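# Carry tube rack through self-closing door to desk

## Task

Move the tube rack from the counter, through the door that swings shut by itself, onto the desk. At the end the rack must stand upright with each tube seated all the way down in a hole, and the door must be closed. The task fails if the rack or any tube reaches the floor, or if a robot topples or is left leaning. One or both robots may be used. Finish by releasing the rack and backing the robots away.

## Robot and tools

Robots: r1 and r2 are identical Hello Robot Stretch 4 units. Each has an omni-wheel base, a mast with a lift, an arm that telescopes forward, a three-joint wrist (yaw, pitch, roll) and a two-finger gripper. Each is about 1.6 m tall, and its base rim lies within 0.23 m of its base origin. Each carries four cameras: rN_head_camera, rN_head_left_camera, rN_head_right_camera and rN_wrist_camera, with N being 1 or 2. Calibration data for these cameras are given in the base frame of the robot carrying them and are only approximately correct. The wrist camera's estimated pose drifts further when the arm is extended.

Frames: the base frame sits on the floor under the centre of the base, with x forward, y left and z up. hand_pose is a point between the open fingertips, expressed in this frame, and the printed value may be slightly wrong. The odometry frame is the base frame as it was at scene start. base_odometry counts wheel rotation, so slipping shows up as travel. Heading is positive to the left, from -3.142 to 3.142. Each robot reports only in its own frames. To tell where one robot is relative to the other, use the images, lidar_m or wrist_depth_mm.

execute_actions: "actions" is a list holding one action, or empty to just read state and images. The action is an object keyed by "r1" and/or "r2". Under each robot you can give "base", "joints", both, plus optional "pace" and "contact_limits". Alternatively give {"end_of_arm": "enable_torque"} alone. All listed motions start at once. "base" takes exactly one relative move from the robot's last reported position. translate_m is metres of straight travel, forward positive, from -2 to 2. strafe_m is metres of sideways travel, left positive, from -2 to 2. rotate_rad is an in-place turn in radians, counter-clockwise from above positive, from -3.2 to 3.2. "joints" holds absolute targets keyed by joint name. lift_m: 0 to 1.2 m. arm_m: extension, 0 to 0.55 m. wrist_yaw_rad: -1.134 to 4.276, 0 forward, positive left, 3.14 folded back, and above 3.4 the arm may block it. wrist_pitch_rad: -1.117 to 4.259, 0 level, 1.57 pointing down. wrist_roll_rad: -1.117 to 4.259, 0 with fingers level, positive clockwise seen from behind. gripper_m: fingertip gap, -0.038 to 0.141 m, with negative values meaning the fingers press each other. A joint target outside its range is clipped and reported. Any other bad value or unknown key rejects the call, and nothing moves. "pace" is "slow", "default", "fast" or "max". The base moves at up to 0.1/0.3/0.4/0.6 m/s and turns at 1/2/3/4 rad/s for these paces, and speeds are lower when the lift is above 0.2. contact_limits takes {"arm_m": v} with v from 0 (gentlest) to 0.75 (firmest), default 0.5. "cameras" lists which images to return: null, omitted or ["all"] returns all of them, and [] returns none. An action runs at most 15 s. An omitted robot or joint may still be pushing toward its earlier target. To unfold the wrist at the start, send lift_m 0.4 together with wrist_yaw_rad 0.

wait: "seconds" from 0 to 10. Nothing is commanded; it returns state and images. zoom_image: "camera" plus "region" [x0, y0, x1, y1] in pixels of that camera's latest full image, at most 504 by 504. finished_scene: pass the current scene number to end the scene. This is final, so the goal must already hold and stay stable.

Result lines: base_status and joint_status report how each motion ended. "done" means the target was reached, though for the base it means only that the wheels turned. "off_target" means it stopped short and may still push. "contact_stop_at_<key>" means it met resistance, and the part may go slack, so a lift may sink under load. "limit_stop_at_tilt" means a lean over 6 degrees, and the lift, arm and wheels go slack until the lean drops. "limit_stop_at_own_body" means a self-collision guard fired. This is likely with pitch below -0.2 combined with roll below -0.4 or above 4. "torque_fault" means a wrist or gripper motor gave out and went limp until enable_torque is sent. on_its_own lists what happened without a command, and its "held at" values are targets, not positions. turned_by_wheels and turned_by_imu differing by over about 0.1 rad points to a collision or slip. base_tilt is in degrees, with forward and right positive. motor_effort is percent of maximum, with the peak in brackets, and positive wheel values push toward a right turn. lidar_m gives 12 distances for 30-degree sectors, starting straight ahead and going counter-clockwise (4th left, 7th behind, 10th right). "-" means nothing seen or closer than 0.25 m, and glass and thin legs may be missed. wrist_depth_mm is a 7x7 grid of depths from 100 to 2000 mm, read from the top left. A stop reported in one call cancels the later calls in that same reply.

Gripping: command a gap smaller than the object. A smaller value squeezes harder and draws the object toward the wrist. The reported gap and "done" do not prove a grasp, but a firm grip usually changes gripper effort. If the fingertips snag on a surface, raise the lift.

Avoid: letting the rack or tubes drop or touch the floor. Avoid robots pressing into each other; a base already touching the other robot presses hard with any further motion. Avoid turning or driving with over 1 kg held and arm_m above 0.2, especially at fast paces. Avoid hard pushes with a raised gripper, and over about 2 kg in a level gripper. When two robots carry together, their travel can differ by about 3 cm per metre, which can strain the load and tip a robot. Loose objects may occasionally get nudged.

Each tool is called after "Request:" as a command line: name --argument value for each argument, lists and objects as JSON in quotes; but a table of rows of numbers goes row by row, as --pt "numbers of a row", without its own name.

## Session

Request:
execute_actions --actions '[]' --cameras '["r1_head_camera","r1_head_left_camera","r2_head_camera","r2_head_left_camera"]'

Scene clock: 0.00 s.
r1.base_odometry: x=+0.000 y=+0.000 heading=+0.000 (m, m, rad; r1's odometry frame)
r1.turned_by_wheels: +0.000 (rad since the last result)
r1.turned_by_imu: +0.000 (rad since the last result)
r1.base_tilt: forward=+0.1 right=-0.7 (deg)
r1.lidar_m: 1.80 2.20 1.11 1.23 0.87 0.81 0.87 0.98 0.90 0.96 1.32 1.73
r1.base_status: not commanded
r1.joint_positions: lift_m=+0.211 arm_m=-0.001 wrist_yaw_rad=+3.073 wrist_pitch_rad=+0.011 wrist_roll_rad=-0.019 gripper_m=+0.057
r1.joint_status: not commanded
r1.motor_effort: lift_m=+19 arm_m=-1 wrist_yaw_rad=+1 wrist_pitch_rad=-5 wrist_roll_rad=-1 gripper_m=-3 wheel_0=+0 wheel_1=+0 wheel_2=+0 (%)
r1.hand_pose: x=-0.1116 y=+0.1071 z=+0.3864 quat_wxyz=(+0.034, -0.006, -0.009, +0.999) (m; r1's base frame)
r1.wrist_depth_mm: - 141 1118 1008 904 820 759 / - 132 1078 1008 904 831 759 / 108 143 242 1025 917 831 759 / 142 171 1138 1025 917 842 778 / 1078 1281 1138 1025 917 842 778 / 1042 1160 1060 1025 197 831 768 / 842 820 917 108 904 820 768
r2.base_odometry: x=+0.000 y=+0.000 heading=+0.000 (m, m, rad; r2's odometry frame)
r2.turned_by_wheels: +0.000 (rad since the last result)
r2.turned_by_imu: +0.000 (rad since the last result)
r2.base_tilt: forward=+0.1 right=+0.7 (deg)
r2.lidar_m: 0.81 0.81 0.83 0.75 0.75 0.96 1.13 1.17 2.04 1.85 1.29 0.87
r2.base_status: not commanded
r2.joint_positions: lift_m=+0.268 arm_m=+0.002 wrist_yaw_rad=+3.164 wrist_pitch_rad=-0.004 wrist_roll_rad=+0.008 gripper_m=+0.057
r2.joint_status: not commanded
r2.motor_effort: lift_m=+18 arm_m=+0 wrist_yaw_rad=+1 wrist_pitch_rad=-8 wrist_roll_rad=+0 gripper_m=-2 wheel_0=+0 wheel_1=+0 wheel_2=+0 (%)
r2.hand_pose: x=-0.1170 y=+0.0810 z=+0.4473 quat_wxyz=(-0.011, +0.002, +0.004, +1.000) (m; r2's base frame)
r2.wrist_depth_mm: - 138 1499 - 1921 1160 842 / - 121 160 - 1863 1160 831 / - 126 169 - 1921 1138 831 / 137 138 267 - 1921 1160 842 / - - 1537 - 1708 1138 842 / 1499 1576 192 1708 195 1160 854 / 1042 1008 1118 108 1098 976 842
pictures: r1_head_camera, r1_head_left_camera, r2_head_camera, r2_head_left_camera
Images, in order (width x height): r1_head_camera 420x560, r1_head_left_camera 420x672, r2_head_camera 420x560, r2_head_left_camera 420x672.

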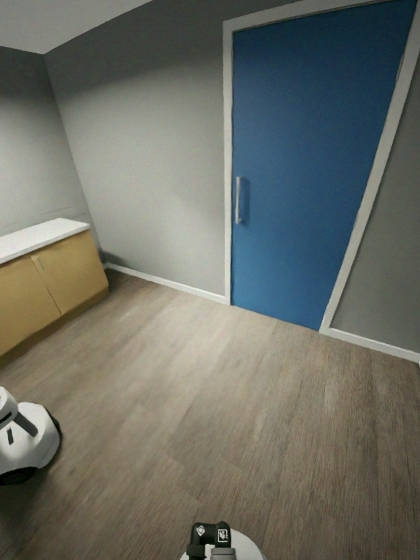

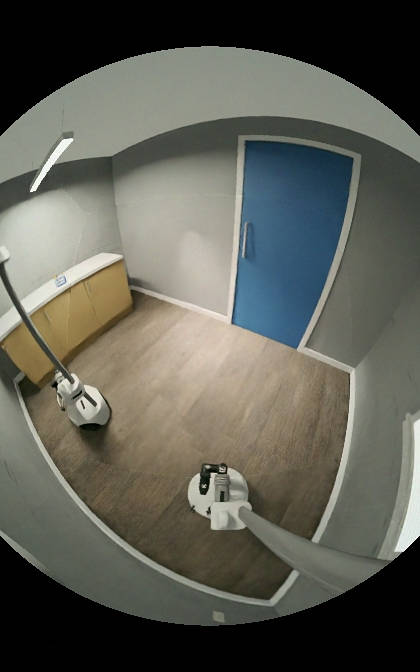

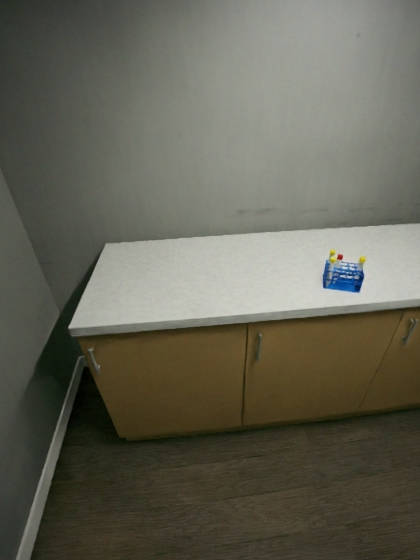

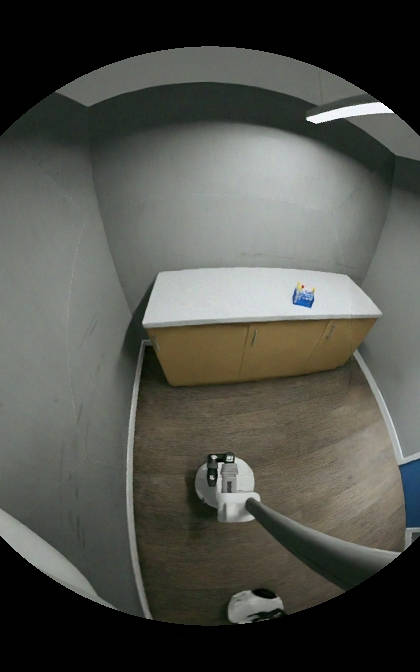

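Request:
execute_actions --actions '[{"r1":{"base":{"rotate_rad":-0.5},"joints":{"lift_m":0.8,"wrist_yaw_rad":0,"gripper_m":0.09}},"r2":{"base":{"rotate_rad":-0.25},"joints":{"lift_m":0.96,"wrist_yaw_rad":0,"gripper_m":0.14,"wrist_pitch_rad":0.4}}}]' --cameras '[]'

Request:
execute_actions --actions '[{"r1":{"base":{"translate_m":0.8}},"r2":{"base":{"translate_m":0.3}}}]' --cameras '[]'

Request:
execute_actions --actions '[{"r1":{"base":{"strafe_m":0.75},"joints":{"arm_m":0.3}},"r2":{"base":{"strafe_m":-0.12},"joints":{"arm_m":0.08}}}]' --cameras '["r1_head_camera","r1_wrist_camera","r2_head_camera","r2_wrist_camera"]'

Scene clock: 11.50 s.
r1.base_odometry: x=+0.000 y=+0.000 heading=-0.500 (m, m, rad; r1's odometry frame)
r1.turned_by_wheels: -0.500 (rad since the last result)
r1.turned_by_imu: -0.508 (rad since the last result)
r1.base_tilt: forward=+0.1 right=-0.6 (deg)
r1.lidar_m: 1.74 1.79 2.21 1.10 1.19 0.88 0.83 0.86 0.98 0.90 0.95 1.38
r1.base_status: done
r1.joint_positions: lift_m=+0.800 arm_m=-0.001 wrist_yaw_rad=+0.000 wrist_pitch_rad=+0.011 wrist_roll_rad=-0.019 gripper_m=+0.090
r1.joint_status: all done
r1.motor_effort: lift_m=+22(25) arm_m=-1(1) wrist_yaw_rad=-2(3) wrist_pitch_rad=-5(6) wrist_roll_rad=+0(0) gripper_m=+1(3) wheel_0=+0(6) wheel_1=+1(8) wheel_2=-1(6) (%)
r1.hand_pose: x=+0.4586 y=-0.0873 z=+0.9747 quat_wxyz=(+1.000, -0.009, +0.006, +0.000) (m; r1's base frame)
r1.wrist_depth_mm: 1537 1499 1537 1537 1537 1576 1255 / 1576 1499 1537 1537 1537 1499 1255 / 1576 1537 1576 1576 1576 1537 1255 / 1576 1576 1537 1618 1576 1576 1281 / 1537 1576 1576 1537 1576 1618 1255 / 1618 1576 1576 1576 204 1576 1229 / 1576 1537 1618 108 1576 1618 1205
r2.base_odometry: x=+0.000 y=+0.000 heading=-0.250 (m, m, rad; r2's odometry frame)
r2.turned_by_wheels: -0.250 (rad since the last result)
r2.turned_by_imu: -0.248 (rad since the last result)
r2.base_tilt: forward=+0.1 right=+0.7 (deg)
r2.lidar_m: 0.81 0.81 0.91 0.75 0.74 0.84 1.31 1.13 2.34 1.87 1.87 1.00
r2.base_status: done
r2.joint_positions: lift_m=+0.960 arm_m=+0.002 wrist_yaw_rad=+0.000 wrist_pitch_rad=+0.402 wrist_roll_rad=+0.008 gripper_m=+0.140
r2.joint_status: all done
r2.motor_effort: lift_m=+22(22) arm_m=+0(0) wrist_yaw_rad=+1(5) wrist_pitch_rad=-6(6) wrist_roll_rad=-2(1) gripper_m=+0(4) wheel_0=+1(4) wheel_1=+1(4) wheel_2=+1(9) (%)
r2.hand_pose: x=+0.4388 y=-0.0873 z=+1.0249 quat_wxyz=(+0.980, +0.004, +0.200, -0.001) (m; r2's base frame)
r2.wrist_depth_mm: 960 1042 1160 1255 1366 1537 1576 / 1025 1118 1205 1308 1430 1618 1661 / 904 917 917 831 854 931 991 / 615 621 668 741 820 917 1042 / 615 640 723 788 891 991 1138 / 647 204 750 854 917 1098 1308 / 668 732 798 108 1060 1229 1464
pictures: none
No camera images: the call's "cameras" was empty. Leave "cameras" out to get every camera's image.

Scene clock: 15.63 s.
r1.base_odometry: x=+0.702 y=-0.383 heading=-0.499 (m, m, rad; r1's odometry frame)
r1.turned_by_wheels: +0.001 (rad since the last result)
r1.turned_by_imu: +0.000 (rad since the last result)
r1.base_tilt: forward=+0.0 right=-0.8 (deg)
r1.lidar_m: 0.93 0.97 1.36 1.98 1.57 1.72 1.63 1.32 0.95 0.91 0.98 0.99
r1.base_status: done
r1.joint_positions: lift_m=+0.800 arm_m=-0.001 wrist_yaw_rad=+0.000 wrist_pitch_rad=+0.011 wrist_roll_rad=-0.019 gripper_m=+0.090
r1.joint_status: not commanded
r1.motor_effort: lift_m=+21(22) arm_m=-1(1) wrist_yaw_rad=+0(2) wrist_pitch_rad=-5(5) wrist_roll_rad=-1(0) gripper_m=-2(1) wheel_0=+2(7) wheel_1=+3(8) wheel_2=+1(9) (%)
r1.hand_pose: x=+0.4586 y=-0.0873 z=+0.9748 quat_wxyz=(+1.000, -0.009, +0.006, +0.000) (m; r1's base frame)
r1.wrist_depth_mm: 723 723 732 723 715 723 723 / 723 723 723 723 732 732 723 / 732 723 732 732 732 732 732 / 732 741 732 741 732 741 750 / 732 750 741 741 750 750 741 / 750 759 750 741 203 750 759 / 759 750 750 108 759 759 759
r2.base_odometry: x=+0.291 y=-0.074 heading=-0.250 (m, m, rad; r2's odometry frame)
r2.turned_by_wheels: +0.000 (rad since the last result)
r2.turned_by_imu: -0.002 (rad since the last result)
r2.base_tilt: forward=+0.1 right=+0.7 (deg)
r2.lidar_m: 0.54 0.52 0.59 0.87 0.84 0.94 1.47 1.64 1.60 1.78 1.28 0.65
r2.base_status: done
r2.joint_positions: lift_m=+0.960 arm_m=+0.002 wrist_yaw_rad=+0.000 wrist_pitch_rad=+0.402 wrist_roll_rad=+0.008 gripper_m=+0.140
r2.joint_status: not commanded
r2.motor_effort: lift_m=+21(22) arm_m=+0(0) wrist_yaw_rad=+1(0) wrist_pitch_rad=-6(7) wrist_roll_rad=+0(1) gripper_m=+1(1) wheel_0=-1(5) wheel_1=-1(3) wheel_2=+1(9) (%)
r2.hand_pose: x=+0.4388 y=-0.0873 z=+1.0250 quat_wxyz=(+0.980, +0.004, +0.200, -0.001) (m; r2's base frame)
r2.wrist_depth_mm: 768 820 931 976 1078 1160 1308 / 809 854 917 1060 1138 1255 1397 / 831 878 917 917 842 931 946 / 609 615 609 609 559 627 627 / 466 462 462 466 492 535 640 / 373 204 394 442 512 609 715 / 359 415 452 109 591 668 809
pictures: none
No camera images: the call's "cameras" was empty. Leave "cameras" out to get every camera's image.

Scene clock: 19.47 s.
r1.base_odometry: x=+1.061 y=+0.275 heading=-0.499 (m, m, rad; r1's odometry frame)
r1.turned_by_wheels: +0.000 (rad since the last result)
r1.turned_by_imu: +0.000 (rad since the last result)
r1.base_tilt: forward=+0.0 right=-0.6 (deg)
r1.lidar_m: 0.86 0.94 1.32 1.33 0.85 0.87 1.64 1.72 1.76 1.68 1.33 0.97
r1.base_status: done
r1.joint_positions: lift_m=+0.800 arm_m=+0.299 wrist_yaw_rad=+0.000 wrist_pitch_rad=+0.011 wrist_roll_rad=-0.019 gripper_m=+0.090
r1.joint_status: all done
r1.motor_effort: lift_m=+21(21) arm_m=+6(7) wrist_yaw_rad=+1(0) wrist_pitch_rad=-5(5) wrist_roll_rad=+0(0) gripper_m=+0(3) wheel_0=-1(10) wheel_1=+3(9) wheel_2=+0(3) (%)
r1.hand_pose: x=+0.7584 y=-0.0874 z=+0.9749 quat_wxyz=(+1.000, -0.009, +0.005, +0.000) (m; r1's base frame)
r1.wrist_depth_mm: 418 418 421 424 421 427 424 / 421 424 424 424 421 430 427 / 424 421 427 427 433 430 427 / 430 430 427 433 433 436 433 / 430 433 421 433 436 436 436 / 436 436 424 439 203 439 442 / 439 439 433 108 439 445 445
r2.base_odometry: x=+0.261 y=-0.190 heading=-0.250 (m, m, rad; r2's odometry frame)
r2.turned_by_wheels: +0.000 (rad since the last result)
r2.turned_by_imu: +0.000 (rad since the last result)
r2.base_tilt: forward=+0.1 right=+0.6 (deg)
r2.lidar_m: 0.58 0.58 0.64 0.98 0.97 1.07 1.69 2.50 0.87 1.36 1.65 0.71
r2.base_status: done
r2.joint_positions: lift_m=+0.960 arm_m=+0.079 wrist_yaw_rad=+0.000 wrist_pitch_rad=+0.402 wrist_roll_rad=+0.008 gripper_m=+0.140
r2.joint_status: all done
r2.motor_effort: lift_m=+21(21) arm_m=+7(8) wrist_yaw_rad=+1(0) wrist_pitch_rad=-6(6) wrist_roll_rad=-1(0) gripper_m=-1(0) wheel_0=-2(8) wheel_1=+0(8) wheel_2=+1(6) (%)
r2.hand_pose: x=+0.5151 y=-0.0874 z=+1.0250 quat_wxyz=(+0.980, +0.004, +0.200, -0.001) (m; r2's base frame)
r2.wrist_depth_mm: 750 809 866 931 1042 1160 1255 / 778 842 931 1025 1078 1205 1366 / 798 854 917 931 931 917 917 / 603 609 580 480 621 621 627 / 462 462 462 466 466 492 574 / 368 204 373 404 436 539 654 / 325 355 410 109 539 609 750
pictures: r1_head_camera, r1_wrist_camera, r2_head_camera, r2_wrist_camera
camera_calibration (this result's frames):
r1_wrist_camera: T_world_to_cam=[[0.0204438, -0.998629, 0.0481897, -0.147007], [-0.0677369, -0.0494725, -0.996476, 1.0661], [0.997494, 0.0171075, -0.0686554, -0.457315], [0, 0, 0, 1]] pos_world=[0.531389, -0.086239, 1.03803]
r2_wrist_camera: T_world_to_cam=[[-0.0227891, -0.99963, -0.0148723, -0.0655238], [-0.376505, 0.0223623, -0.926145, 1.20368], [0.926134, -0.0155065, -0.376875, 0.135688], [0, 0, 0, 1]] pos_world=[0.326034, -0.0903127, 1.16495]
Images, in order (width x height): r1_head_camera 420x560, r1_wrist_camera 616x392, r2_head_camera 420x560, r2_wrist_camera 616x392.

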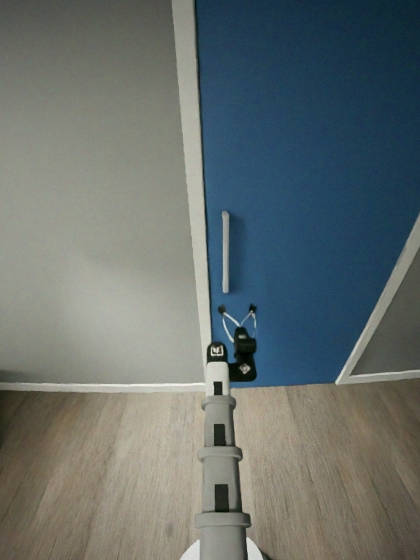

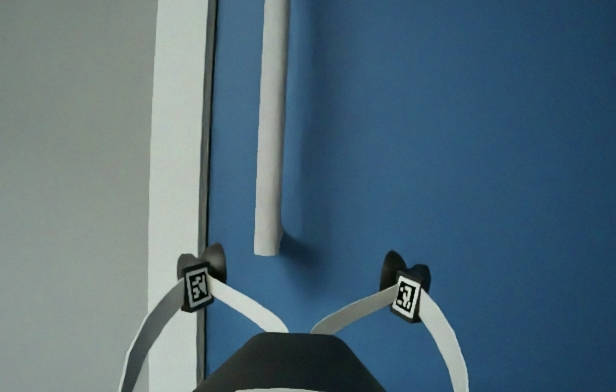

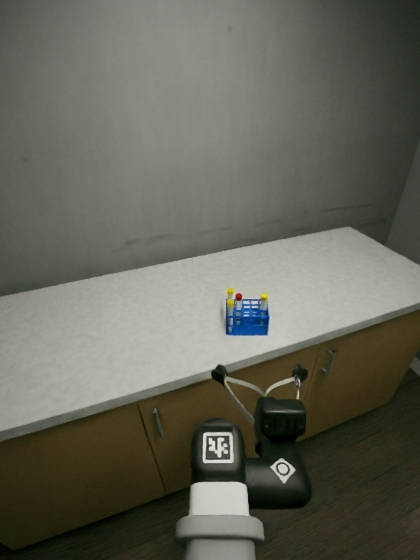

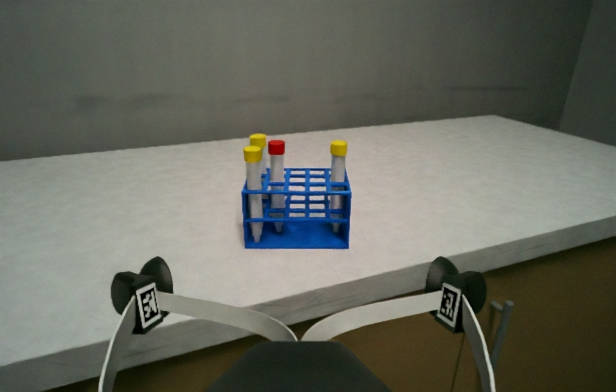

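Request:
execute_actions --actions '[{"r1":{"base":{"strafe_m":0.04},"joints":{"lift_m":0.87,"arm_m":0.34}},"r2":{"joints":{"arm_m":0.25,"lift_m":0.89}}}]' --cameras '["r2_wrist_camera"]'

Request:
execute_actions --actions '[{"r1":{"joints":{"arm_m":0.46},"pace":"slow"},"r2":{"joints":{"arm_m":0.33},"pace":"slow"}}]' --cameras '["r1_wrist_camera","r2_wrist_camera"]'

Scene clock: 24.53 s.
r1.base_odometry: x=+1.080 y=+0.310 heading=-0.499 (m, m, rad; r1's odometry frame)
r1.turned_by_wheels: +0.000 (rad since the last result)
r1.turned_by_imu: +0.000 (rad since the last result)
r1.base_tilt: forward=+0.1 right=-0.6 (deg)
r1.lidar_m: 0.88 0.98 1.33 1.29 0.81 0.84 1.64 1.71 1.77 1.71 1.32 0.96
r1.base_status: done
r1.joint_positions: lift_m=+0.870 arm_m=+0.339 wrist_yaw_rad=+0.000 wrist_pitch_rad=+0.011 wrist_roll_rad=-0.019 gripper_m=+0.090
r1.joint_status: all done
r1.motor_effort: lift_m=+22(24) arm_m=+5(6) wrist_yaw_rad=+2(0) wrist_pitch_rad=-5(5) wrist_roll_rad=+0(2) gripper_m=-2(3) wheel_0=-3(10) wheel_1=+2(11) wheel_2=+0(3) (%)
r1.hand_pose: x=+0.7984 y=-0.0874 z=+1.0448 quat_wxyz=(+1.000, -0.009, +0.005, +0.000) (m; r1's base frame)
r1.wrist_depth_mm: 379 382 370 384 382 384 384 / 384 382 373 387 389 389 387 / 384 384 375 389 389 389 392 / 389 387 377 392 392 394 394 / 394 394 377 392 397 397 397 / 397 397 382 324 204 399 399 / 402 397 384 108 404 402 399
r2.base_odometry: x=+0.261 y=-0.190 heading=-0.250 (m, m, rad; r2's odometry frame)
r2.turned_by_wheels: +0.000 (rad since the last result)
r2.turned_by_imu: +0.000 (rad since the last result)
r2.base_tilt: forward=+0.1 right=+0.6 (deg)
r2.lidar_m: 0.58 0.56 0.63 0.97 0.97 1.08 1.68 2.50 0.84 1.30 1.65 0.73
r2.base_status: not commanded
r2.joint_positions: lift_m=+0.890 arm_m=+0.249 wrist_yaw_rad=+0.000 wrist_pitch_rad=+0.402 wrist_roll_rad=+0.008 gripper_m=+0.140
r2.joint_status: all done
r2.motor_effort: lift_m=+13(20) arm_m=+7(8) wrist_yaw_rad=+2(1) wrist_pitch_rad=-6(7) wrist_roll_rad=+0(1) gripper_m=+0(1) wheel_0=-2(1) wheel_1=+0(0) wheel_2=+1(1) (%)
r2.hand_pose: x=+0.6851 y=-0.0874 z=+0.9556 quat_wxyz=(+0.980, +0.004, +0.200, -0.001) (m; r2's base frame)
r2.wrist_depth_mm: 627 676 723 798 878 976 1078 / 654 707 778 831 931 1042 1160 / 661 654 304 661 603 668 668 / 439 445 290 297 399 449 445 / 330 334 301 298 315 336 338 / 265 204 248 268 249 258 291 / 223 216 224 109 240 274 370
pictures: r2_wrist_camera
camera_calibration (this result's frames):
r2_wrist_camera: T_world_to_cam=[[-0.0228708, -0.999628, -0.0148703, -0.0626489], [-0.376571, 0.0223925, -0.926117, 1.20346], [0.926105, -0.0155813, -0.376943, -0.0477967], [0, 0, 0, 1]] pos_world=[0.496021, -0.0903188, 1.0956]
Images, in order (width x height): r2_wrist_camera 616x392.

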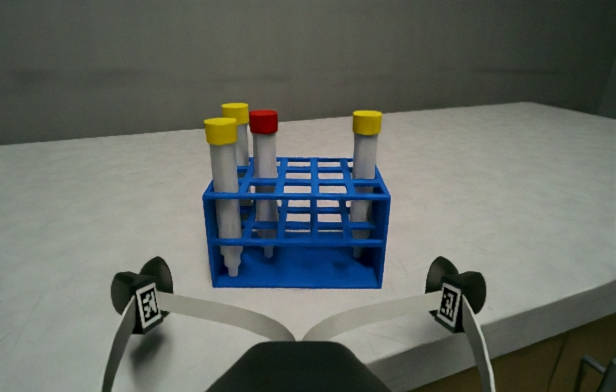

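Scene clock: 27.00 s.
r1.base_odometry: x=+1.080 y=+0.310 heading=-0.499 (m, m, rad; r1's odometry frame)
r1.turned_by_wheels: +0.000 (rad since the last result)
r1.turned_by_imu: +0.000 (rad since the last result)
r1.base_tilt: forward=+0.0 right=-0.7 (deg)
r1.lidar_m: 0.90 0.98 1.33 1.29 0.80 0.83 1.64 1.71 1.79 1.70 1.34 0.98
r1.base_status: not commanded
r1.joint_positions: lift_m=+0.870 arm_m=+0.459 wrist_yaw_rad=+0.000 wrist_pitch_rad=+0.011 wrist_roll_rad=-0.019 gripper_m=+0.090
r1.joint_status: all done
r1.motor_effort: lift_m=+22(22) arm_m=+6(7) wrist_yaw_rad=-1(1) wrist_pitch_rad=-5(5) wrist_roll_rad=+0(0) gripper_m=+0(2) wheel_0=-2(2) wheel_1=+2(2) wheel_2=+0(0) (%)
r1.hand_pose: x=+0.9184 y=-0.0874 z=+1.0448 quat_wxyz=(+1.000, -0.009, +0.005, +0.000) (m; r1's base frame)
r1.wrist_depth_mm: 262 252 264 264 265 266 267 / 264 252 267 200 268 266 267 / 266 254 267 200 270 270 270 / 268 256 270 202 271 272 271 / 271 258 272 272 272 273 273 / 273 258 273 200 203 274 277 / 274 262 274 108 277 278 279
r2.base_odometry: x=+0.261 y=-0.190 heading=-0.250 (m, m, rad; r2's odometry frame)
r2.turned_by_wheels: +0.000 (rad since the last result)
r2.turned_by_imu: +0.000 (rad since the last result)
r2.base_tilt: forward=+0.1 right=+0.6 (deg)
r2.lidar_m: 0.57 0.56 0.65 0.98 0.97 1.07 1.69 2.51 0.83 1.31 1.66 0.70
r2.base_status: not commanded
r2.joint_positions: lift_m=+0.890 arm_m=+0.329 wrist_yaw_rad=+0.000 wrist_pitch_rad=+0.402 wrist_roll_rad=+0.008 gripper_m=+0.140
r2.joint_status: all done
r2.motor_effort: lift_m=+13(13) arm_m=+7(7) wrist_yaw_rad=+1(1) wrist_pitch_rad=-7(7) wrist_roll_rad=+0(0) gripper_m=+1(0) wheel_0=-2(1) wheel_1=+0(0) wheel_2=+1(1) (%)
r2.hand_pose: x=+0.7651 y=-0.0874 z=+0.9556 quat_wxyz=(+0.980, +0.004, +0.200, -0.001) (m; r2's base frame)
r2.wrist_depth_mm: 569 597 661 715 788 878 960 / 591 647 699 750 820 931 1060 / 609 647 232 654 661 661 676 / 436 436 205 415 392 445 452 / 330 334 196 223 215 336 338 / 265 200 201 225 213 249 270 / 221 216 220 109 220 216 224
pictures: r1_wrist_camera, r2_wrist_camera
camera_calibration (this result's frames):
r1_wrist_camera: T_world_to_cam=[[0.0203982, -0.99863, 0.0481895, -0.153616], [-0.0677408, -0.0494693, -0.996476, 1.14658], [0.997494, 0.0170619, -0.068657, -0.612088], [0, 0, 0, 1]] pos_world=[0.691358, -0.0862418, 1.10792]
r2_wrist_camera: T_world_to_cam=[[-0.0228709, -0.999628, -0.0148705, -0.0608195], [-0.376571, 0.0223927, -0.926117, 1.23358], [0.926105, -0.0155814, -0.376943, -0.121864], [0, 0, 0, 1]] pos_world=[0.575998, -0.0903189, 1.0956]
Images, in order (width x height): r1_wrist_camera 616x392, r2_wrist_camera 616x392.

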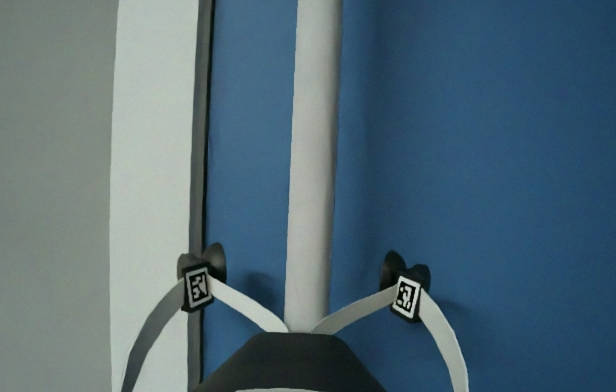

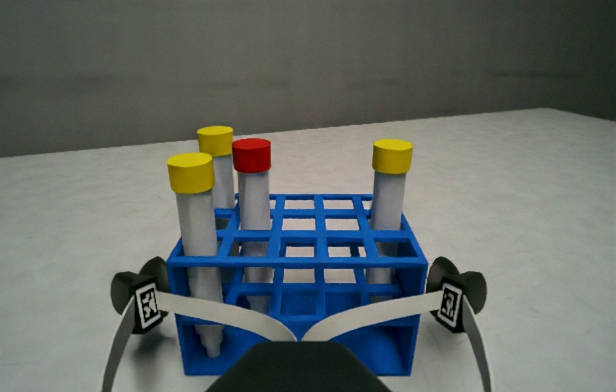

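Request:
execute_actions --actions '[{"r1":{"joints":{"gripper_m":-0.03}},"r2":{"joints":{"gripper_m":0.06}}}]' --cameras '[]'

Request:
execute_actions --actions '[{"r1":{"base":{"translate_m":-0.13},"pace":"slow"},"r2":{"joints":{"lift_m":0.93},"pace":"slow"}}]' --cameras '[]'

Request:
execute_actions --actions '[{"r1":{"base":{"strafe_m":-0.045},"joints":{"arm_m":0.44},"pace":"slow"},"r2":{"joints":{"arm_m":0.2}}}]' --cameras '[]'

Request:
execute_actions --actions '[{"r1":{"base":{"translate_m":-0.1},"pace":"slow"},"r2":{"joints":{"arm_m":0.005}}}]' --cameras '[]'

Request:
execute_actions --actions '[{"r1":{"base":{"strafe_m":-0.09},"joints":{"arm_m":0.33},"pace":"slow"}}]' --cameras '["r1_head_camera","r1_head_left_camera","r2_wrist_camera"]'

Scene clock: 39.43 s.
r1.base_odometry: x=+1.080 y=+0.310 heading=-0.499 (m, m, rad; r1's odometry frame)
r1.turned_by_wheels: +0.000 (rad since the last result)
r1.turned_by_imu: +0.000 (rad since the last result)
r1.base_tilt: forward=+0.1 right=-0.6 (deg)
r1.lidar_m: 0.84 0.96 1.35 1.30 0.81 0.83 1.64 1.72 1.78 1.69 1.34 0.95
r1.base_status: not commanded
r1.joint_positions: lift_m=+0.870 arm_m=+0.460 wrist_yaw_rad=-0.003 wrist_pitch_rad=+0.011 wrist_roll_rad=-0.019 gripper_m=-0.029
r1.joint_status: all done
r1.motor_effort: lift_m=+22(22) arm_m=+2(6) wrist_yaw_rad=+8(9) wrist_pitch_rad=-4(5) wrist_roll_rad=-1(0) gripper_m=-18(18) wheel_0=-3(3) wheel_1=+1(2) wheel_2=+0(0) (%)
r1.hand_pose: x=+0.9187 y=-0.0882 z=+1.0448 quat_wxyz=(+1.000, -0.009, +0.005, -0.001) (m; r1's base frame)
r1.wrist_depth_mm: 260 250 250 183 252 254 256 / 263 251 251 183 255 256 257 / 265 253 253 185 256 258 260 / 267 255 255 190 259 260 262 / 270 256 257 194 259 263 264 / 272 258 187 188 187 264 266 / 273 260 260 108 265 267 268
r2.base_odometry: x=+0.261 y=-0.190 heading=-0.250 (m, m, rad; r2's odometry frame)
r2.turned_by_wheels: +0.000 (rad since the last result)
r2.turned_by_imu: +0.000 (rad since the last result)
r2.base_tilt: forward=+0.2 right=+0.7 (deg)
r2.lidar_m: 0.58 0.56 0.63 0.98 0.96 1.06 1.68 2.50 0.84 1.28 1.65 0.72
r2.base_status: not commanded
r2.joint_positions: lift_m=+0.890 arm_m=+0.329 wrist_yaw_rad=+0.000 wrist_pitch_rad=+0.403 wrist_roll_rad=+0.008 gripper_m=+0.060
r2.joint_status: all done
r2.motor_effort: lift_m=+13(13) arm_m=+7(7) wrist_yaw_rad=+2(1) wrist_pitch_rad=-10(10) wrist_roll_rad=-1(0) gripper_m=-19(20) wheel_0=-2(2) wheel_1=+0(0) wheel_2=+1(1) (%)
r2.hand_pose: x=+0.7650 y=-0.0874 z=+0.9553 quat_wxyz=(+0.980, +0.004, +0.200, -0.001) (m; r2's base frame)
r2.wrist_depth_mm: 569 609 661 715 788 878 960 / 591 647 691 768 842 946 1042 / 609 647 206 647 591 661 661 / 433 413 191 413 236 442 445 / 327 329 177 197 193 334 334 / 264 177 186 204 204 181 268 / 214 216 196 108 197 224 216
pictures: none
No camera images: the call's "cameras" was empty. Leave "cameras" out to get every camera's image.

Scene clock: 42.00 s.
r1.base_odometry: x=+0.966 y=+0.372 heading=-0.503 (m, m, rad; r1's odometry frame)
r1.turned_by_wheels: -0.004 (rad since the last result)
r1.turned_by_imu: -0.005 (rad since the last result)
r1.base_tilt: forward=+0.1 right=-0.7 (deg)
r1.lidar_m: 0.86 1.11 1.37 1.20 0.73 0.81 1.52 1.59 1.80 1.71 1.56 1.00
r1.base_status: done
r1.joint_positions: lift_m=+0.870 arm_m=+0.460 wrist_yaw_rad=-0.014 wrist_pitch_rad=+0.011 wrist_roll_rad=-0.019 gripper_m=-0.029
r1.joint_status: not commanded
r1.on_its_own: wrist_yaw_rad is at rest, and its effort (+42) is outside its rest range (-13 to +13)
r1.motor_effort: lift_m=+22(22) arm_m=+3(2) wrist_yaw_rad=+42(38) wrist_pitch_rad=-5(6) wrist_roll_rad=-1(0) gripper_m=-19(20) wheel_0=-23(23) wheel_1=-14(16) wheel_2=-9(8) (%)
r1.hand_pose: x=+0.9177 y=-0.0914 z=+1.0447 quat_wxyz=(+1.000, -0.009, +0.006, -0.007) (m; r1's base frame)
r1.wrist_depth_mm: 382 387 235 239 258 273 287 / 387 389 236 240 259 276 291 / 389 392 238 185 263 277 294 / 394 394 240 183 265 282 294 / 394 399 242 182 267 283 300 / 399 402 186 183 183 289 303 / 404 402 242 108 274 289 307
r2.base_odometry: x=+0.261 y=-0.190 heading=-0.250 (m, m, rad; r2's odometry frame)
r2.turned_by_wheels: +0.000 (rad since the last result)
r2.turned_by_imu: +0.000 (rad since the last result)
r2.base_tilt: forward=+0.1 right=+0.7 (deg)
r2.lidar_m: 0.57 0.56 0.65 0.98 0.96 1.08 1.68 0.94 0.75 1.26 1.64 0.70
r2.base_status: not commanded
r2.joint_positions: lift_m=+0.930 arm_m=+0.329 wrist_yaw_rad=+0.000 wrist_pitch_rad=+0.403 wrist_roll_rad=+0.008 gripper_m=+0.060
r2.joint_status: all done
r2.motor_effort: lift_m=+22(22) arm_m=+7(8) wrist_yaw_rad=+1(1) wrist_pitch_rad=-9(10) wrist_roll_rad=-1(1) gripper_m=-20(21) wheel_0=-1(2) wheel_1=+0(0) wheel_2=+1(1) (%)
r2.hand_pose: x=+0.7650 y=-0.0874 z=+0.9946 quat_wxyz=(+0.980, +0.004, +0.200, -0.001) (m; r2's base frame)
r2.wrist_depth_mm: 564 609 661 723 778 878 976 / 585 640 691 759 831 946 1025 / 615 668 206 778 723 798 809 / 535 500 193 500 236 539 544 / 402 399 177 198 193 407 407 / 322 177 186 204 205 181 327 / 260 260 197 109 197 273 264
pictures: none
No camera images: the call's "cameras" was empty. Leave "cameras" out to get every camera's image.

Scene clock: 43.53 s.
r1.base_odometry: x=+0.945 y=+0.333 heading=-0.502 (m, m, rad; r1's odometry frame)
r1.turned_by_wheels: +0.001 (rad since the last result)
r1.turned_by_imu: +0.002 (rad since the last result)
r1.base_tilt: forward=+0.0 right=-0.9 (deg)
r1.lidar_m: 0.83 1.11 1.41 1.21 0.78 0.89 1.50 1.56 1.74 1.63 1.57 0.99
r1.base_status: done
r1.joint_positions: lift_m=+0.870 arm_m=+0.441 wrist_yaw_rad=+0.008 wrist_pitch_rad=+0.011 wrist_roll_rad=-0.019 gripper_m=-0.030
r1.joint_status: all done
r1.on_its_own: wrist_yaw_rad is at rest, and its effort (-22) is outside its rest range (-13 to +13)
r1.motor_effort: lift_m=+22(22) arm_m=-6(10) wrist_yaw_rad=-22(38) wrist_pitch_rad=-5(5) wrist_roll_rad=-1(0) gripper_m=-15(21) wheel_0=+11(20) wheel_1=+0(14) wheel_2=+7(9) (%)
r1.hand_pose: x=+0.9011 y=-0.0851 z=+1.0447 quat_wxyz=(+1.000, -0.009, +0.005, +0.004) (m; r1's base frame)
r1.wrist_depth_mm: 410 410 233 175 255 271 282 / 415 413 235 175 257 272 285 / 418 418 236 175 260 274 289 / 421 421 238 176 263 277 291 / 427 421 238 178 265 281 294 / 427 427 187 180 264 283 297 / 430 238 242 108 268 287 300
r2.base_odometry: x=+0.261 y=-0.190 heading=-0.250 (m, m, rad; r2's odometry frame)
r2.turned_by_wheels: +0.000 (rad since the last result)
r2.turned_by_imu: +0.000 (rad since the last result)
r2.base_tilt: forward=+0.0 right=+0.7 (deg)
r2.lidar_m: 0.55 0.56 0.64 0.97 0.97 1.07 1.69 0.91 0.78 1.38 1.65 0.72
r2.base_status: not commanded
r2.joint_positions: lift_m=+0.930 arm_m=+0.201 wrist_yaw_rad=+0.000 wrist_pitch_rad=+0.404 wrist_roll_rad=+0.008 gripper_m=+0.060
r2.joint_status: all done
r2.motor_effort: lift_m=+22(22) arm_m=-8(9) wrist_yaw_rad=+1(1) wrist_pitch_rad=-10(11) wrist_roll_rad=+0(1) gripper_m=-20(20) wheel_0=-2(2) wheel_1=+0(0) wheel_2=+1(1) (%)
r2.hand_pose: x=+0.6375 y=-0.0874 z=+0.9945 quat_wxyz=(+0.980, +0.004, +0.200, -0.001) (m; r2's base frame)
r2.wrist_depth_mm: 661 715 768 842 917 991 1118 / 691 741 809 878 976 1078 1205 / 707 741 206 798 723 809 798 / 530 500 194 504 236 549 544 / 404 399 177 197 192 407 410 / 320 176 186 204 204 181 379 / 263 262 196 108 198 402 466
pictures: none
No camera images: the call's "cameras" was empty. Leave "cameras" out to get every camera's image.

Scene clock: 45.80 s.
r1.base_odometry: x=+0.857 y=+0.381 heading=-0.504 (m, m, rad; r1's odometry frame)
r1.turned_by_wheels: -0.003 (rad since the last result)
r1.turned_by_imu: -0.003 (rad since the last result)
r1.base_tilt: forward=+0.0 right=-0.8 (deg)
r1.lidar_m: 0.83 1.21 1.42 1.04 0.72 1.46 1.40 1.47 1.73 1.65 1.69 1.01
r1.base_status: done
r1.joint_positions: lift_m=+0.870 arm_m=+0.441 wrist_yaw_rad=-0.009 wrist_pitch_rad=+0.011 wrist_roll_rad=-0.019 gripper_m=-0.029
r1.joint_status: not commanded
r1.on_its_own: wrist_yaw_rad is at rest, and its effort (+27) is outside its rest range (-13 to +13)
r1.motor_effort: lift_m=+22(22) arm_m=-6(6) wrist_yaw_rad=+27(25) wrist_pitch_rad=-5(5) wrist_roll_rad=+0(0) gripper_m=-18(17) wheel_0=-18(18) wheel_1=-12(13) wheel_2=-5(12) (%)
r1.hand_pose: x=+0.8996 y=-0.0900 z=+1.0447 quat_wxyz=(+1.000, -0.010, +0.006, -0.004) (m; r1's base frame)
r1.wrist_depth_mm: 504 508 220 230 264 294 325 / 504 504 223 234 266 297 327 / 504 512 224 181 270 300 332 / 512 517 227 179 272 304 336 / 517 521 229 178 276 309 342 / 521 521 185 178 186 314 347 / 525 525 227 108 282 317 355
r2.base_odometry: x=+0.261 y=-0.190 heading=-0.250 (m, m, rad; r2's odometry frame)
r2.turned_by_wheels: +0.000 (rad since the last result)
r2.turned_by_imu: +0.000 (rad since the last result)
r2.base_tilt: forward=+0.1 right=+0.6 (deg)
r2.lidar_m: 0.41 0.57 0.64 0.97 0.96 1.07 1.68 0.77 0.73 1.57 1.65 0.44
r2.base_status: not commanded
r2.joint_positions: lift_m=+0.930 arm_m=+0.006 wrist_yaw_rad=+0.000 wrist_pitch_rad=+0.404 wrist_roll_rad=+0.008 gripper_m=+0.060
r2.joint_status: all done
r2.motor_effort: lift_m=+22(22) arm_m=-7(7) wrist_yaw_rad=+1(1) wrist_pitch_rad=-11(11) wrist_roll_rad=+2(0) gripper_m=-21(21) wheel_0=-1(2) wheel_1=+0(0) wheel_2=+1(1) (%)
r2.hand_pose: x=+0.4425 y=-0.0874 z=+0.9945 quat_wxyz=(+0.980, +0.004, +0.200, -0.001) (m; r2's base frame)
r2.wrist_depth_mm: 788 854 931 991 1118 1229 1336 / 831 904 991 1042 1160 1308 1336 / 788 798 206 798 741 820 798 / 535 504 192 508 236 580 634 / 402 410 177 198 193 609 715 / 373 177 186 204 204 181 788 / 402 455 197 108 196 741 891
pictures: none
No camera images: the call's "cameras" was empty. Leave "cameras" out to get every camera's image.

Scene clock: 48.17 s.
r1.base_odometry: x=+0.814 y=+0.302 heading=-0.503 (m, m, rad; r1's odometry frame)
r1.turned_by_wheels: +0.001 (rad since the last result)
r1.turned_by_imu: +0.002 (rad since the last result)
r1.base_tilt: forward=-0.1 right=-0.9 (deg)
r1.lidar_m: 0.70 1.23 1.52 1.12 0.78 1.50 1.38 1.48 1.65 1.57 1.66 0.92
r1.base_status: done
r1.joint_positions: lift_m=+0.870 arm_m=+0.331 wrist_yaw_rad=+0.005 wrist_pitch_rad=+0.011 wrist_roll_rad=-0.019 gripper_m=-0.030
r1.joint_status: all done
r1.motor_effort: lift_m=+22(22) arm_m=-6(11) wrist_yaw_rad=-13(27) wrist_pitch_rad=-5(6) wrist_roll_rad=+0(0) gripper_m=-19(19) wheel_0=+9(16) wheel_1=+0(13) wheel_2=+5(7) (%)
r1.hand_pose: x=+0.7908 y=-0.0860 z=+1.0447 quat_wxyz=(+1.000, -0.009, +0.006, +0.003) (m; r1's base frame)
r1.wrist_depth_mm: 621 209 221 170 283 334 389 / 615 211 224 174 287 336 394 / 621 214 226 176 290 340 399 / 634 214 229 176 294 347 407 / 634 216 228 176 298 351 413 / 640 215 187 176 185 357 418 / 640 218 229 108 300 364 433
r2.base_odometry: x=+0.261 y=-0.190 heading=-0.250 (m, m, rad; r2's odometry frame)
r2.turned_by_wheels: +0.000 (rad since the last result)
r2.turned_by_imu: +0.000 (rad since the last result)
r2.base_tilt: forward=+0.1 right=+0.7 (deg)
r2.lidar_m: 0.41 0.54 0.65 0.98 0.96 1.08 1.70 0.84 0.82 1.54 1.64 0.45
r2.base_status: not commanded
r2.joint_positions: lift_m=+0.930 arm_m=+0.006 wrist_yaw_rad=+0.000 wrist_pitch_rad=+0.404 wrist_roll_rad=+0.008 gripper_m=+0.060
r2.joint_status: not commanded
r2.motor_effort: lift_m=+22(22) arm_m=-8(7) wrist_yaw_rad=+1(1) wrist_pitch_rad=-11(11) wrist_roll_rad=+0(2) gripper_m=-21(20) wheel_0=-2(2) wheel_1=+0(0) wheel_2=+1(1) (%)
r2.hand_pose: x=+0.4425 y=-0.0874 z=+0.9945 quat_wxyz=(+0.980, +0.004, +0.200, -0.001) (m; r2's base frame)
r2.wrist_depth_mm: 809 854 931 991 1098 1205 1336 / 842 891 960 1078 1138 1281 1430 / 788 788 206 798 741 809 820 / 535 504 193 508 236 574 627 / 402 404 177 197 193 615 699 / 370 177 186 205 204 181 788 / 404 455 196 108 197 741 904
pictures: r1_head_camera, r1_head_left_camera, r2_wrist_camera
camera_calibration (this result's frames):
r2_wrist_camera: T_world_to_cam=[[-0.0230194, -0.999625, -0.0148366, -0.0676206], [-0.377924, 0.0224403, -0.925565, 1.14817], [0.92555, -0.0156988, -0.378299, 0.193137], [0, 0, 0, 1]] pos_world=[0.253608, -0.0903285, 1.13477]
Images, in order (width x height): r1_head_camera 420x560, r1_head_left_camera 420x672, r2_wrist_camera 616x392.

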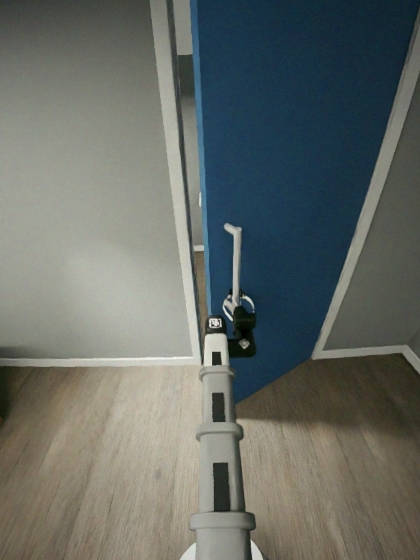

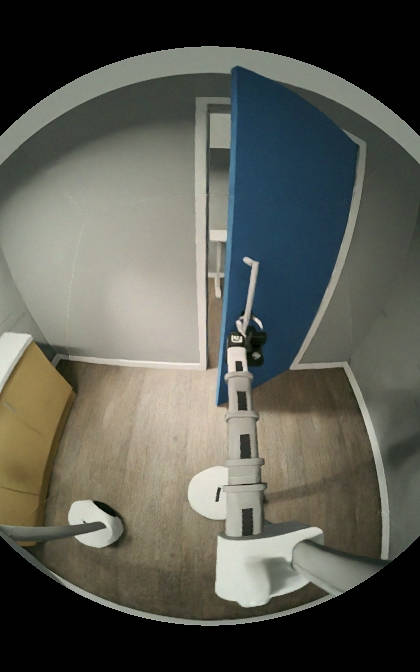

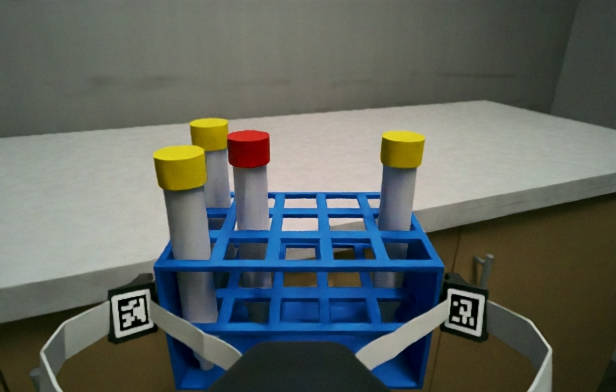

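Request:
execute_actions --actions '[{"r1":{"base":{"translate_m":-0.05},"pace":"slow"},"r2":{"base":{"rotate_rad":-1.18},"pace":"slow"}}]' --cameras '[]'

Request:
execute_actions --actions '[{"r1":{"base":{"strafe_m":-0.12},"joints":{"arm_m":0.23},"pace":"slow"}}]' --cameras '[]'

Request:
execute_actions --actions '[{"r1":{"base":{"strafe_m":-0.16},"joints":{"arm_m":0.11},"pace":"slow"},"r2":{"base":{"strafe_m":-0.45}}}]' --cameras '["r1_head_camera","r2_head_camera"]'

Scene clock: 57.20 s.
r1.base_odometry: x=+0.770 y=+0.326 heading=-0.506 (m, m, rad; r1's odometry frame)
r1.turned_by_wheels: -0.003 (rad since the last result)
r1.turned_by_imu: -0.002 (rad since the last result)
r1.base_tilt: forward=+0.0 right=-0.7 (deg)
r1.lidar_m: 0.71 1.25 1.47 0.73 0.77 1.42 1.35 1.43 1.65 1.56 1.66 0.92
r1.base_status: done
r1.joint_positions: lift_m=+0.870 arm_m=+0.331 wrist_yaw_rad=-0.009 wrist_pitch_rad=+0.011 wrist_roll_rad=-0.019 gripper_m=-0.029
r1.joint_status: not commanded
r1.on_its_own: wrist_yaw_rad is at rest, and its effort (+27) is outside its rest range (-13 to +13)
r1.motor_effort: lift_m=+22(22) arm_m=-6(6) wrist_yaw_rad=+27(27) wrist_pitch_rad=-5(6) wrist_roll_rad=+0(0) gripper_m=-21(17) wheel_0=-20(23) wheel_1=-12(14) wheel_2=-2(10) (%)
r1.hand_pose: x=+0.7896 y=-0.0900 z=+1.0447 quat_wxyz=(+1.000, -0.010, +0.006, -0.004) (m; r1's base frame)
r1.wrist_depth_mm: 654 654 212 230 291 357 445 / 661 661 214 232 294 364 452 / 668 668 216 180 297 368 462 / 668 668 220 179 301 375 480 / 683 676 220 179 306 382 488 / 683 683 185 180 187 392 496 / 676 691 218 108 319 397 517
r2.base_odometry: x=+0.261 y=-0.190 heading=-1.430 (m, m, rad; r2's odometry frame)
r2.turned_by_wheels: -1.180 (rad since the last result)
r2.turned_by_imu: -1.172 (rad since the last result)
r2.base_tilt: forward=+0.0 right=+0.6 (deg)
r2.lidar_m: 0.41 0.78 0.59 0.55 0.61 0.99 0.97 1.00 1.42 0.83 0.78 0.44
r2.base_status: done
r2.joint_positions: lift_m=+0.930 arm_m=+0.006 wrist_yaw_rad=+0.000 wrist_pitch_rad=+0.404 wrist_roll_rad=+0.008 gripper_m=+0.060
r2.joint_status: not commanded
r2.motor_effort: lift_m=+22(22) arm_m=-8(7) wrist_yaw_rad=+2(1) wrist_pitch_rad=-10(10) wrist_roll_rad=+0(0) gripper_m=-21(20) wheel_0=+1(2) wheel_1=+1(6) wheel_2=+1(9) (%)
r2.hand_pose: x=+0.4425 y=-0.0874 z=+0.9945 quat_wxyz=(+0.980, +0.004, +0.200, -0.001) (m; r2's base frame)
r2.wrist_depth_mm: 1281 1255 1281 1255 1281 1281 - / 1336 1308 1308 1308 1336 1366 - / 1366 1430 205 1397 1430 1397 - / 960 1464 190 1430 236 1576 - / 946 1576 176 197 193 1863 - / 917 177 187 204 206 181 1537 / 891 1366 196 109 197 1366 1308
pictures: none
No camera images: the call's "cameras" was empty. Leave "cameras" out to get every camera's image.

Scene clock: 59.57 s.
r1.base_odometry: x=+0.712 y=+0.221 heading=-0.505 (m, m, rad; r1's odometry frame)
r1.turned_by_wheels: +0.001 (rad since the last result)
r1.turned_by_imu: -0.004 (rad since the last result)
r1.base_tilt: forward=+0.1 right=-0.8 (deg)
r1.lidar_m: 0.61 1.27 1.62 0.84 0.87 1.44 1.36 1.41 1.53 1.44 1.52 0.84
r1.base_status: done
r1.joint_positions: lift_m=+0.870 arm_m=+0.231 wrist_yaw_rad=+0.004 wrist_pitch_rad=+0.011 wrist_roll_rad=-0.019 gripper_m=-0.030
r1.joint_status: all done
r1.motor_effort: lift_m=+22(22) arm_m=-5(14) wrist_yaw_rad=-12(26) wrist_pitch_rad=-5(6) wrist_roll_rad=+0(0) gripper_m=-15(19) wheel_0=+8(18) wheel_1=-1(17) wheel_2=+0(5) (%)
r1.hand_pose: x=+0.6907 y=-0.0862 z=+1.0447 quat_wxyz=(+1.000, -0.010, +0.006, +0.002) (m; r1's base frame)
r1.wrist_depth_mm: 768 183 216 167 327 452 661 / 778 185 217 170 334 459 699 / 778 187 221 173 338 466 715 / 788 189 224 172 343 480 741 / 798 191 221 173 349 488 768 / 798 188 186 173 185 504 798 / 809 185 221 108 351 521 798
r2.base_odometry: x=+0.261 y=-0.190 heading=-1.430 (m, m, rad; r2's odometry frame)
r2.turned_by_wheels: +0.000 (rad since the last result)
r2.turned_by_imu: +0.000 (rad since the last result)
r2.base_tilt: forward=+0.0 right=+0.6 (deg)
r2.lidar_m: 0.41 0.77 0.60 0.56 0.62 1.02 0.96 1.02 1.43 0.93 0.89 0.45
r2.base_status: not commanded
r2.joint_positions: lift_m=+0.930 arm_m=+0.006 wrist_yaw_rad=+0.000 wrist_pitch_rad=+0.404 wrist_roll_rad=+0.008 gripper_m=+0.060
r2.joint_status: not commanded
r2.motor_effort: lift_m=+22(22) arm_m=-7(7) wrist_yaw_rad=+2(1) wrist_pitch_rad=-11(11) wrist_roll_rad=-1(2) gripper_m=-20(20) wheel_0=+1(1) wheel_1=+0(1) wheel_2=+1(1) (%)
r2.hand_pose: x=+0.4425 y=-0.0874 z=+0.9945 quat_wxyz=(+0.980, +0.004, +0.200, -0.001) (m; r2's base frame)
r2.wrist_depth_mm: 1255 1281 1281 1281 1255 1308 - / 1336 1336 1336 1336 1366 1336 - / 1397 1430 206 1430 1366 1430 - / 946 1499 190 1499 236 1537 - / 960 1618 177 198 192 1863 - / 917 177 187 204 204 181 1618 / 866 1336 196 109 196 1430 1366
pictures: none
No camera images: the call's "cameras" was empty. Leave "cameras" out to get every camera's image.

Scene clock: 62.40 s.
r1.base_odometry: x=+0.635 y=+0.082 heading=-0.505 (m, m, rad; r1's odometry frame)
r1.turned_by_wheels: +0.000 (rad since the last result)
r1.turned_by_imu: +0.002 (rad since the last result)
r1.base_tilt: forward=+0.0 right=-0.6 (deg)
r1.lidar_m: 0.47 1.24 1.73 0.55 0.63 1.45 1.36 1.39 1.36 1.28 1.39 0.88
r1.base_status: done
r1.joint_positions: lift_m=+0.870 arm_m=+0.111 wrist_yaw_rad=+0.005 wrist_pitch_rad=+0.011 wrist_roll_rad=-0.019 gripper_m=-0.030
r1.joint_status: all done
r1.on_its_own: wrist_yaw_rad is at rest, and its effort (-14) is outside its rest range (-13 to +13)
r1.motor_effort: lift_m=+22(22) arm_m=-5(2) wrist_yaw_rad=-14(26) wrist_pitch_rad=-6(6) wrist_roll_rad=+1(1) gripper_m=-14(16) wheel_0=+7(14) wheel_1=-4(6) wheel_2=+2(7) (%)
r1.hand_pose: x=+0.5707 y=-0.0860 z=+1.0447 quat_wxyz=(+1.000, -0.010, +0.006, +0.003) (m; r1's base frame)
r1.wrist_depth_mm: 162 172 216 169 430 878 904 / 161 175 219 172 439 878 904 / 160 176 223 171 442 904 904 / 161 179 226 171 462 891 917 / 162 180 220 174 473 904 917 / 164 171 189 175 394 931 931 / 167 171 219 108 462 917 960
r2.base_odometry: x=-0.184 y=-0.254 heading=-1.430 (m, m, rad; r2's odometry frame)
r2.turned_by_wheels: +0.000 (rad since the last result)
r2.turned_by_imu: +0.001 (rad since the last result)
r2.base_tilt: forward=+0.1 right=+0.7 (deg)
r2.lidar_m: 0.41 1.39 1.06 1.02 1.09 1.01 0.97 1.03 1.45 0.71 0.63 0.46
r2.base_status: done
r2.joint_positions: lift_m=+0.930 arm_m=+0.006 wrist_yaw_rad=+0.000 wrist_pitch_rad=+0.404 wrist_roll_rad=+0.008 gripper_m=+0.060
r2.joint_status: not commanded
r2.motor_effort: lift_m=+22(22) arm_m=-7(7) wrist_yaw_rad=+1(2) wrist_pitch_rad=-11(10) wrist_roll_rad=+0(1) gripper_m=-20(19) wheel_0=-1(8) wheel_1=-1(7) wheel_2=+0(6) (%)
r2.hand_pose: x=+0.4425 y=-0.0874 z=+0.9945 quat_wxyz=(+0.980, +0.004, +0.200, -0.001) (m; r2's base frame)
r2.wrist_depth_mm: 1255 1281 1255 1255 - - - / 1308 1336 1336 1336 - - - / 1366 1397 206 1397 1397 - - / 1464 1464 193 1464 236 - - / 1618 1576 177 197 193 - 1708 / 1618 176 187 204 204 180 1205 / 1308 1308 196 108 197 1397 917
pictures: r1_head_camera, r2_head_camera
Images, in order (width x height): r1_head_camera 420x560, r2_head_camera 420x560.

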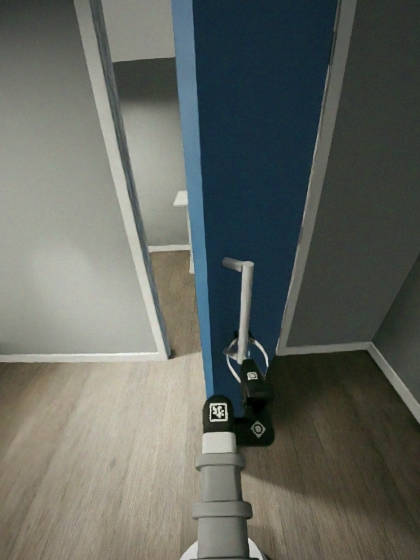

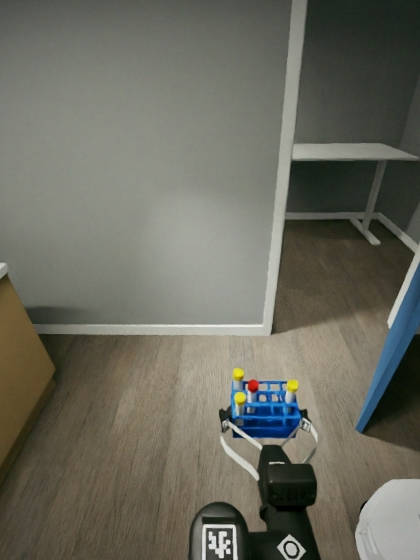

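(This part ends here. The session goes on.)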